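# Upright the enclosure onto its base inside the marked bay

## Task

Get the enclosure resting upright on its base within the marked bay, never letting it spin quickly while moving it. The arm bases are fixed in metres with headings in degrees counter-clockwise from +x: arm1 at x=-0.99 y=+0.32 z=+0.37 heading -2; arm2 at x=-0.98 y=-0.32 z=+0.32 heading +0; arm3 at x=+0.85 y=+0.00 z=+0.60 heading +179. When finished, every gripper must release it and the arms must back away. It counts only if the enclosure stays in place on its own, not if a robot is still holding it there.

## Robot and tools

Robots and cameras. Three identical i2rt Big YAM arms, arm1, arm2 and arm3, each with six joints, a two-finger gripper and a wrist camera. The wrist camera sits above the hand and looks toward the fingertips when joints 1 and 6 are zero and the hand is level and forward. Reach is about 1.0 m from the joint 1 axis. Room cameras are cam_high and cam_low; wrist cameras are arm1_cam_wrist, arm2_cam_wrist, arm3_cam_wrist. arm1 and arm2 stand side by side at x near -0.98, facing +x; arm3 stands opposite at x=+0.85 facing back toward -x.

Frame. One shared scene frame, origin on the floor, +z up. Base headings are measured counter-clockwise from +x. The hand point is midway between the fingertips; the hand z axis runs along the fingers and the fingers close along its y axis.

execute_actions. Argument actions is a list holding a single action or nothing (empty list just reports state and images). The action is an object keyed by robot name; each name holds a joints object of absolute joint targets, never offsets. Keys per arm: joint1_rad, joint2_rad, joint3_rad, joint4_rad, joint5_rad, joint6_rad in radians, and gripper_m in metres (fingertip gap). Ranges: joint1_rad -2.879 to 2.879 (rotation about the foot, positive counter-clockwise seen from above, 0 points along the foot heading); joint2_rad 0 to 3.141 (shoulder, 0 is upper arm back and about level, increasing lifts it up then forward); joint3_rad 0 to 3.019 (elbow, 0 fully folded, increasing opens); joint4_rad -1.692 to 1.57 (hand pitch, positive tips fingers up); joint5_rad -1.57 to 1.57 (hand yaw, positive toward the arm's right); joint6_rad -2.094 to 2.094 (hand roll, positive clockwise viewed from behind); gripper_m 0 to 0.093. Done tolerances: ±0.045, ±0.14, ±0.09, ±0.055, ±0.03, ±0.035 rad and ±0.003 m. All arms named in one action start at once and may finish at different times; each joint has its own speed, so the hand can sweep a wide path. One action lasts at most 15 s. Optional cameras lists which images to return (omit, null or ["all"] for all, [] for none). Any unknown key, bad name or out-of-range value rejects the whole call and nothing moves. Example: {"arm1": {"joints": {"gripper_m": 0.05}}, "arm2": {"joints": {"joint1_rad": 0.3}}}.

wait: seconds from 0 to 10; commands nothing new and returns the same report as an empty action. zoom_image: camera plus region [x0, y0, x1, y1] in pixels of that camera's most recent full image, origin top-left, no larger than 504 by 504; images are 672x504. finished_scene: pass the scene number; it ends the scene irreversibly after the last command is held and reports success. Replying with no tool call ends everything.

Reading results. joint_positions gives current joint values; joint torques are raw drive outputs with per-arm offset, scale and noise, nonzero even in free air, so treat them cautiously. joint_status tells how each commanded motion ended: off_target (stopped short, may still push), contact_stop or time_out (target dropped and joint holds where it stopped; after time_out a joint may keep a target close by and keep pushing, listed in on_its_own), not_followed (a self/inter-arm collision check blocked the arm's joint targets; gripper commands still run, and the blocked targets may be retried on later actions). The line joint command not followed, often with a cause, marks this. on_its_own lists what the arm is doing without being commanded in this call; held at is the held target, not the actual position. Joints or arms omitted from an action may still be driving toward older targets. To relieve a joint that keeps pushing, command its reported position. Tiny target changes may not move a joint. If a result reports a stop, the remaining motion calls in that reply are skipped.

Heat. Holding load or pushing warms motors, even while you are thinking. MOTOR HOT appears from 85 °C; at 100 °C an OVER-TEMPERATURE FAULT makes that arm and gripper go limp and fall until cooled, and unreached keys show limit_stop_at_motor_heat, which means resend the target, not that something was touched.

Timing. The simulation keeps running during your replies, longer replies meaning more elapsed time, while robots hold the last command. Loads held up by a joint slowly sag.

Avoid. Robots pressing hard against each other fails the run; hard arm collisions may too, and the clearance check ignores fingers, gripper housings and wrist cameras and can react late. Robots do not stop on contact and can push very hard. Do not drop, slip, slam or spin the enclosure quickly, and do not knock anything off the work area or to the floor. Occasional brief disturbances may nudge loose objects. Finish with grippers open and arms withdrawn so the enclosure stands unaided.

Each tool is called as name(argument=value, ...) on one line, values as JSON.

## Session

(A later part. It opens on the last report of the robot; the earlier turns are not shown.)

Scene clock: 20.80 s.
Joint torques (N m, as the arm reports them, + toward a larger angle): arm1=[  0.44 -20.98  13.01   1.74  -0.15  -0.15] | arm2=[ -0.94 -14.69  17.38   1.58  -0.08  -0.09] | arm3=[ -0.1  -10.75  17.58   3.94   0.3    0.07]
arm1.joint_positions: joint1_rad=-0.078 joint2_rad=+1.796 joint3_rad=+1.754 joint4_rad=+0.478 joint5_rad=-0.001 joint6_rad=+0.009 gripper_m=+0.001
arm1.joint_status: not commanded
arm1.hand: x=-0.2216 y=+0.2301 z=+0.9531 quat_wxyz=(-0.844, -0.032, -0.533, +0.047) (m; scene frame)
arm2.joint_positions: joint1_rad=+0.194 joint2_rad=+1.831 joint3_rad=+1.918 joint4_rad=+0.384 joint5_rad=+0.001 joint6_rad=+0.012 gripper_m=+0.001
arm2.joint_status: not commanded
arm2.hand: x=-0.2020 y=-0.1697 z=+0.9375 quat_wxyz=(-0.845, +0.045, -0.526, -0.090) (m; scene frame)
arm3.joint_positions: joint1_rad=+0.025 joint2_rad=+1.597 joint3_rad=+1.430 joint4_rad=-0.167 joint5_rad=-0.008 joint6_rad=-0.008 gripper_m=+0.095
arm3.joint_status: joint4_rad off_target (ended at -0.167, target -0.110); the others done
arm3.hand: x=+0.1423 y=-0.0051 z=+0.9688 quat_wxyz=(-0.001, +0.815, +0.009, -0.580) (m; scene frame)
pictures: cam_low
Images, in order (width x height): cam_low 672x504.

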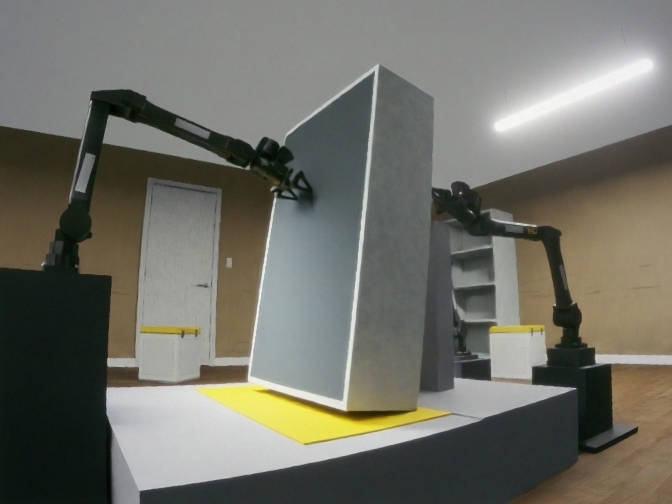

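execute_actions(actions=[{"arm1":{"joints":{"joint2_rad":1.55,"joint3_rad":1.53,"joint4_rad":0.42}},"arm2":{"joints":{"joint2_rad":1.58,"joint3_rad":1.68,"joint4_rad":0.35}},"arm3":{"joints":{"joint2_rad":1.598,"joint3_rad":1.435}}}], cameras=["cam_low"])

Scene clock: 22.43 s.
Joint torques (N m, as the arm reports them, + toward a larger angle): arm1=[  0.58 -14.19   8.04   1.76  -0.07  -0.09] | arm2=[ -0.3  -10.66  12.38   1.35  -0.12  -0.05] | arm3=[-0.06 -9.04 19.27  4.71  0.25  0.07]
arm1.joint_positions: joint1_rad=-0.078 joint2_rad=+1.523 joint3_rad=+1.543 joint4_rad=+0.423 joint5_rad=-0.001 joint6_rad=+0.009 gripper_m=+0.001
arm1.joint_status: all done
arm1.hand: x=-0.3226 y=+0.2424 z=+1.0047 quat_wxyz=(-0.846, -0.032, -0.530, +0.047) (m; scene frame)
arm2.joint_positions: joint1_rad=+0.187 joint2_rad=+1.564 joint3_rad=+1.678 joint4_rad=+0.351 joint5_rad=+0.003 joint6_rad=+0.008 gripper_m=+0.001
arm2.joint_status: all done
arm2.hand: x=-0.2968 y=-0.1937 z=+0.9786 quat_wxyz=(-0.843, +0.044, -0.529, -0.085) (m; scene frame)
arm3.joint_positions: joint1_rad=+0.025 joint2_rad=+1.534 joint3_rad=+1.356 joint4_rad=-0.188 joint5_rad=-0.006 joint6_rad=-0.008 gripper_m=+0.095
arm3.joint_status: all done
arm3.hand: x=+0.1694 y=-0.0048 z=+0.9618 quat_wxyz=(-0.002, +0.823, +0.008, -0.567) (m; scene frame)
pictures: cam_low
Images, in order (width x height): cam_low 672x504.

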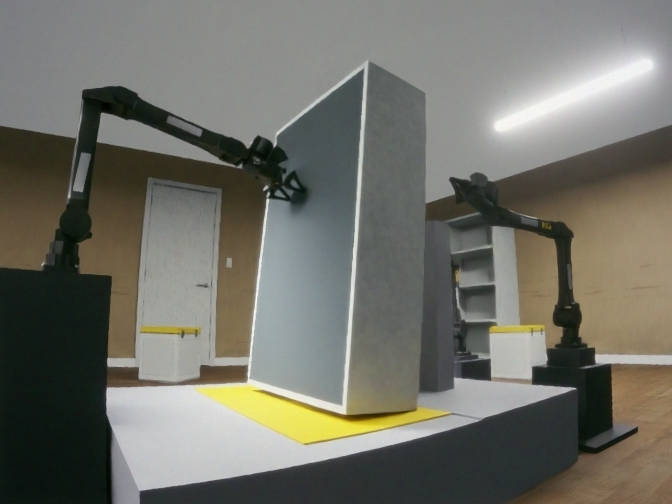

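execute_actions(actions=[{"arm1":{"joints":{"joint2_rad":1.3,"joint3_rad":1.3,"joint4_rad":0.35}},"arm2":{"joints":{"joint2_rad":1.32,"joint3_rad":1.42,"joint4_rad":0.31}},"arm3":{"joints":{"joint2_rad":1.555,"joint3_rad":1.39}}}], cameras=["cam_low"])

Scene clock: 23.73 s.
Joint torques (N m, as the arm reports them, + toward a larger angle): arm1=[-0.34 -9.72  8.06  2.01 -0.08 -0.14] | arm2=[-0.52 -6.9  12.34  1.43 -0.13 -0.06] | arm3=[-0.07 -7.22 20.8   5.45  0.2   0.07]
arm1.joint_positions: joint1_rad=-0.078 joint2_rad=+1.279 joint3_rad=+1.311 joint4_rad=+0.351 joint5_rad=-0.001 joint6_rad=+0.009 gripper_m=+0.001
arm1.joint_status: all done
arm1.hand: x=-0.4101 y=+0.2529 z=+0.9967 quat_wxyz=(-0.830, -0.034, -0.555, +0.046) (m; scene frame)
arm2.joint_positions: joint1_rad=+0.187 joint2_rad=+1.305 joint3_rad=+1.419 joint4_rad=+0.310 joint5_rad=+0.003 joint6_rad=+0.008 gripper_m=+0.001
arm2.joint_status: all done
arm2.hand: x=-0.3901 y=-0.2116 z=+0.9746 quat_wxyz=(-0.832, +0.046, -0.546, -0.084) (m; scene frame)
arm3.joint_positions: joint1_rad=+0.025 joint2_rad=+1.481 joint3_rad=+1.295 joint4_rad=-0.208 joint5_rad=-0.005 joint6_rad=-0.008 gripper_m=+0.095
arm3.joint_status: joint3_rad off_target (ended at +1.295, target +1.390); the others done
arm3.hand: x=+0.1927 y=-0.0044 z=+0.9544 quat_wxyz=(-0.002, +0.831, +0.008, -0.556) (m; scene frame)
pictures: cam_low
Images, in order (width x height): cam_low 672x504.

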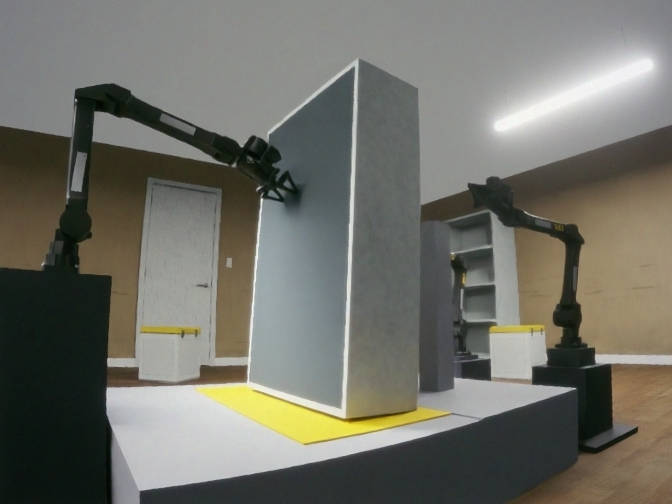

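execute_actions(actions=[{"arm1":{"joints":{"joint2_rad":1.05,"joint3_rad":1.08,"joint4_rad":0.28}},"arm2":{"joints":{"joint2_rad":1.05,"joint3_rad":1.15,"joint4_rad":0.25}},"arm3":{"joints":{"joint2_rad":1.515,"joint3_rad":1.35}}}], cameras=["cam_low"])

Scene clock: 25.00 s.
Joint torques (N m, as the arm reports them, + toward a larger angle): arm1=[-0.5  -5.57  8.15  1.78 -0.05 -0.13] | arm2=[-0.4  -2.75 12.37  1.46 -0.12 -0.07] | arm3=[-0.02 -5.54 22.26  6.18  0.16  0.06]
arm1.joint_positions: joint1_rad=-0.078 joint2_rad=+1.033 joint3_rad=+1.091 joint4_rad=+0.282 joint5_rad=-0.001 joint6_rad=+0.009 gripper_m=+0.001
arm1.joint_status: all done
arm1.hand: x=-0.4978 y=+0.2633 z=+0.9737 quat_wxyz=(-0.818, -0.035, -0.572, +0.046) (m; scene frame)
arm2.joint_positions: joint1_rad=+0.187 joint2_rad=+1.036 joint3_rad=+1.149 joint4_rad=+0.250 joint5_rad=+0.003 joint6_rad=+0.008 gripper_m=+0.001
arm2.joint_status: all done
arm2.hand: x=-0.4834 y=-0.2294 z=+0.9385 quat_wxyz=(-0.815, +0.048, -0.571, -0.082) (m; scene frame)
arm3.joint_positions: joint1_rad=+0.025 joint2_rad=+1.430 joint3_rad=+1.237 joint4_rad=-0.229 joint5_rad=-0.003 joint6_rad=-0.008 gripper_m=+0.095
arm3.joint_status: joint3_rad off_target (ended at +1.237, target +1.350); the others done
arm3.hand: x=+0.2156 y=-0.0040 z=+0.9468 quat_wxyz=(-0.003, +0.839, +0.007, -0.544) (m; scene frame)
pictures: cam_low
Images, in order (width x height): cam_low 672x504.

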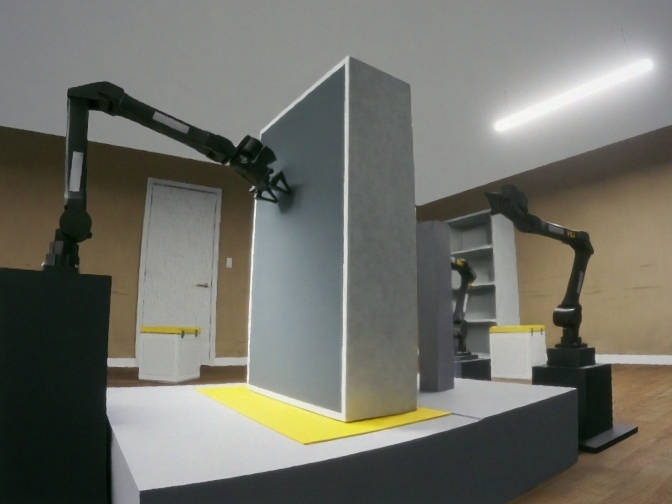

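execute_actions(actions=[{"arm1":{"joints":{"joint2_rad":0.8,"joint3_rad":1.0,"joint4_rad":0.0}},"arm2":{"joints":{"joint2_rad":0.8,"joint3_rad":1.0,"joint4_rad":0.0}},"arm3":{"joints":{"joint2_rad":1.48,"joint3_rad":1.31}}}], cameras=["cam_low"])

Scene clock: 26.43 s.
Joint torques (N m, as the arm reports them, + toward a larger angle): arm1=[-0.65 -2.17  9.14  1.68 -0.03 -0.14] | arm2=[-0.51  0.7  13.6   1.34 -0.12 -0.05] | arm3=[-0.04 -5.38 21.95  6.3   0.14  0.06]
arm1.joint_positions: joint1_rad=-0.078 joint2_rad=+0.791 joint3_rad=+0.999 joint4_rad=+0.008 joint5_rad=-0.001 joint6_rad=+0.009 gripper_m=+0.001
arm1.joint_status: all done
arm1.hand: x=-0.5787 y=+0.2729 z=+0.9570 quat_wxyz=(-0.781, -0.038, -0.622, +0.044) (m; scene frame)
arm2.joint_positions: joint1_rad=+0.187 joint2_rad=+0.789 joint3_rad=+0.987 joint4_rad=+0.006 joint5_rad=+0.003 joint6_rad=+0.008 gripper_m=+0.001
arm2.joint_status: all done
arm2.hand: x=-0.5609 y=-0.2440 z=+0.8902 quat_wxyz=(-0.767, +0.054, -0.634, -0.078) (m; scene frame)
arm3.joint_positions: joint1_rad=+0.025 joint2_rad=+1.403 joint3_rad=+1.201 joint4_rad=-0.229 joint5_rad=-0.003 joint6_rad=-0.007 gripper_m=+0.095
arm3.joint_status: joint3_rad off_target (ended at +1.201, target +1.310); the others done
arm3.hand: x=+0.2276 y=-0.0039 z=+0.9415 quat_wxyz=(-0.003, +0.842, +0.007, -0.540) (m; scene frame)
pictures: cam_low
Images, in order (width x height): cam_low 672x504.

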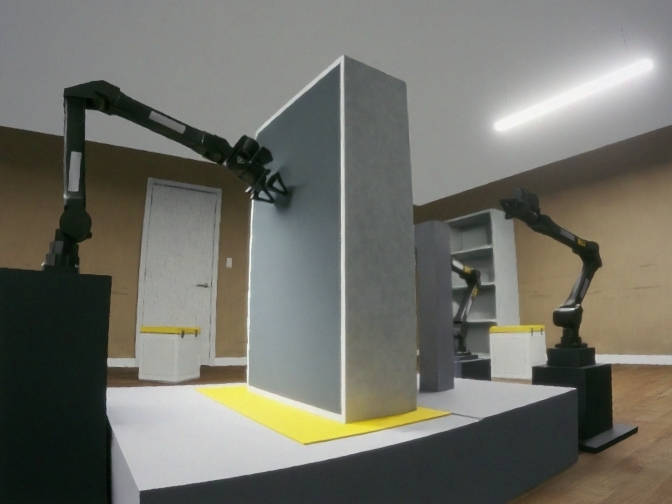

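execute_actions(actions=[{"arm1":{"joints":{"joint1_rad":0.0,"joint2_rad":0.6,"joint3_rad":1.0,"joint4_rad":-0.4}},"arm2":{"joints":{"joint1_rad":0.0,"joint2_rad":0.6,"joint3_rad":1.0,"joint4_rad":-0.4}},"arm3":{"joints":{"joint2_rad":1.44,"joint3_rad":1.265}}}], cameras=["cam_low"])

Scene clock: 27.70 s.
Joint torques (N m, as the arm reports them, + toward a larger angle): arm1=[ 0.72 -0.65  8.59  1.73 -0.11 -0.18] | arm2=[-1.25  2.74 13.19  1.39 -0.03 -0.06] | arm3=[-0.05 -8.38 18.    6.33  0.14  0.06]
arm1.joint_positions: joint1_rad=-0.009 joint2_rad=+0.596 joint3_rad=+0.999 joint4_rad=-0.391 joint5_rad=-0.001 joint6_rad=+0.009 gripper_m=+0.001
arm1.joint_status: all done
arm1.hand: x=-0.6497 y=+0.3050 z=+0.9289 quat_wxyz=(-0.714, -0.019, -0.700, +0.016) (m; scene frame)
arm2.joint_positions: joint1_rad=+0.006 joint2_rad=+0.595 joint3_rad=+0.987 joint4_rad=-0.394 joint5_rad=+0.000 joint6_rad=+0.008 gripper_m=+0.001
arm2.joint_status: all done
arm2.hand: x=-0.6274 y=-0.3197 z=+0.8632 quat_wxyz=(-0.701, -0.001, -0.713, -0.007) (m; scene frame)
arm3.joint_positions: joint1_rad=+0.025 joint2_rad=+1.402 joint3_rad=+1.199 joint4_rad=-0.229 joint5_rad=-0.003 joint6_rad=-0.007 gripper_m=+0.095
arm3.joint_status: all done
arm3.hand: x=+0.2283 y=-0.0039 z=+0.9406 quat_wxyz=(-0.003, +0.842, +0.007, -0.539) (m; scene frame)
pictures: cam_low
Images, in order (width x height): cam_low 672x504.

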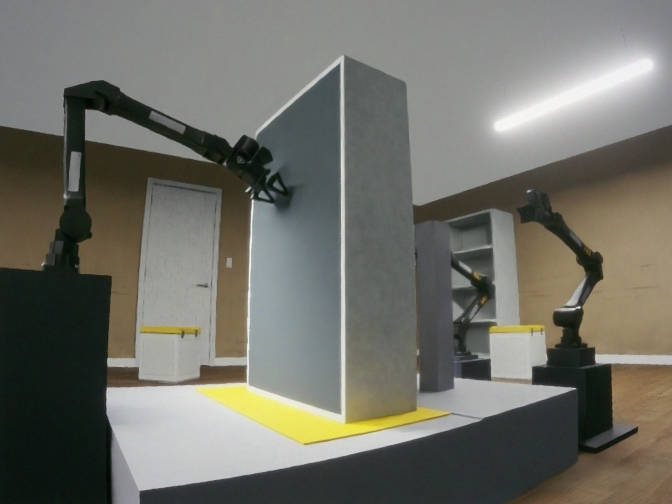

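execute_actions(actions=[{"arm3":{"joints":{"joint2_rad":0.8,"joint3_rad":0.9,"joint4_rad":-0.2}}}], cameras=["cam_low","cam_high"])

Scene clock: 29.30 s.
Joint torques (N m, as the arm reports them, + toward a larger angle): arm1=[ 0.04  0.11  8.46  1.68 -0.11 -0.18] | arm2=[-1.05  2.8  13.19  1.43 -0.04 -0.06] | arm3=[ 0.07 -0.52 11.26  2.41  0.12  0.06]
arm1.joint_positions: joint1_rad=-0.009 joint2_rad=+0.596 joint3_rad=+0.999 joint4_rad=-0.391 joint5_rad=-0.001 joint6_rad=+0.009 gripper_m=+0.001
arm1.joint_status: not commanded
arm1.hand: x=-0.6497 y=+0.3050 z=+0.9289 quat_wxyz=(-0.714, -0.019, -0.700, +0.016) (m; scene frame)
arm2.joint_positions: joint1_rad=+0.006 joint2_rad=+0.595 joint3_rad=+0.987 joint4_rad=-0.394 joint5_rad=+0.000 joint6_rad=+0.008 gripper_m=+0.001
arm2.joint_status: not commanded
arm2.hand: x=-0.6274 y=-0.3197 z=+0.8632 quat_wxyz=(-0.701, -0.001, -0.713, -0.007) (m; scene frame)
arm3.joint_positions: joint1_rad=+0.025 joint2_rad=+0.785 joint3_rad=+0.910 joint4_rad=-0.218 joint5_rad=-0.002 joint6_rad=-0.007 gripper_m=+0.095
arm3.joint_status: all done
arm3.hand: x=+0.4252 y=-0.0042 z=+1.0768 quat_wxyz=(-0.003, +0.738, +0.007, -0.674) (m; scene frame)
pictures: cam_high, cam_low
Images, in order (width x height): cam_high 672x504, cam_low 672x504.

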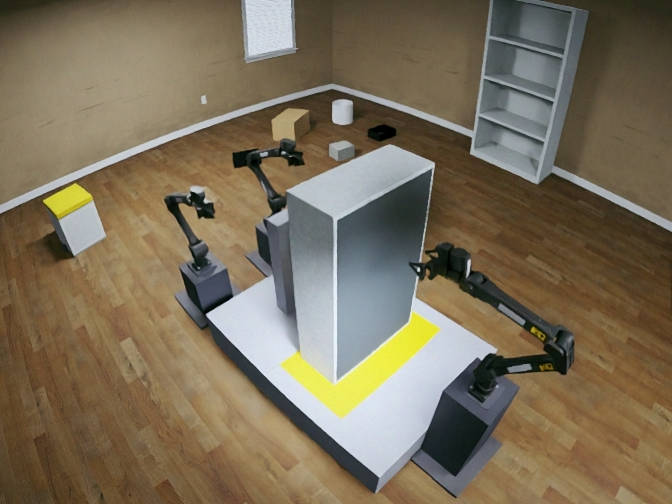

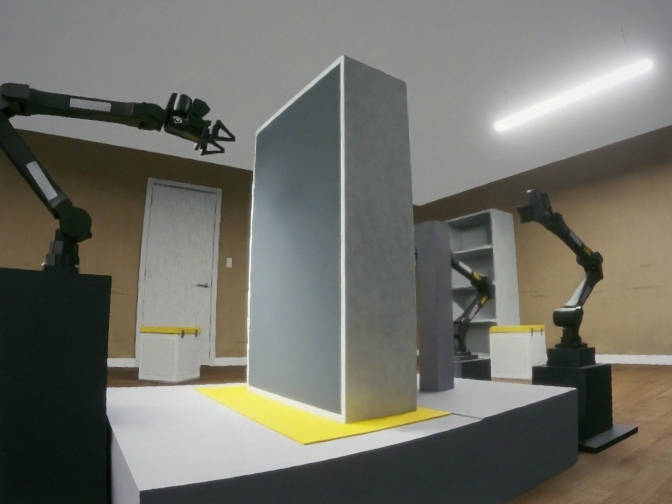

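The enclosure is standing upright inside the yellow bay, and all three arms are clear of it.

finished_scene(scene=2)

The scene is finished: the task was done.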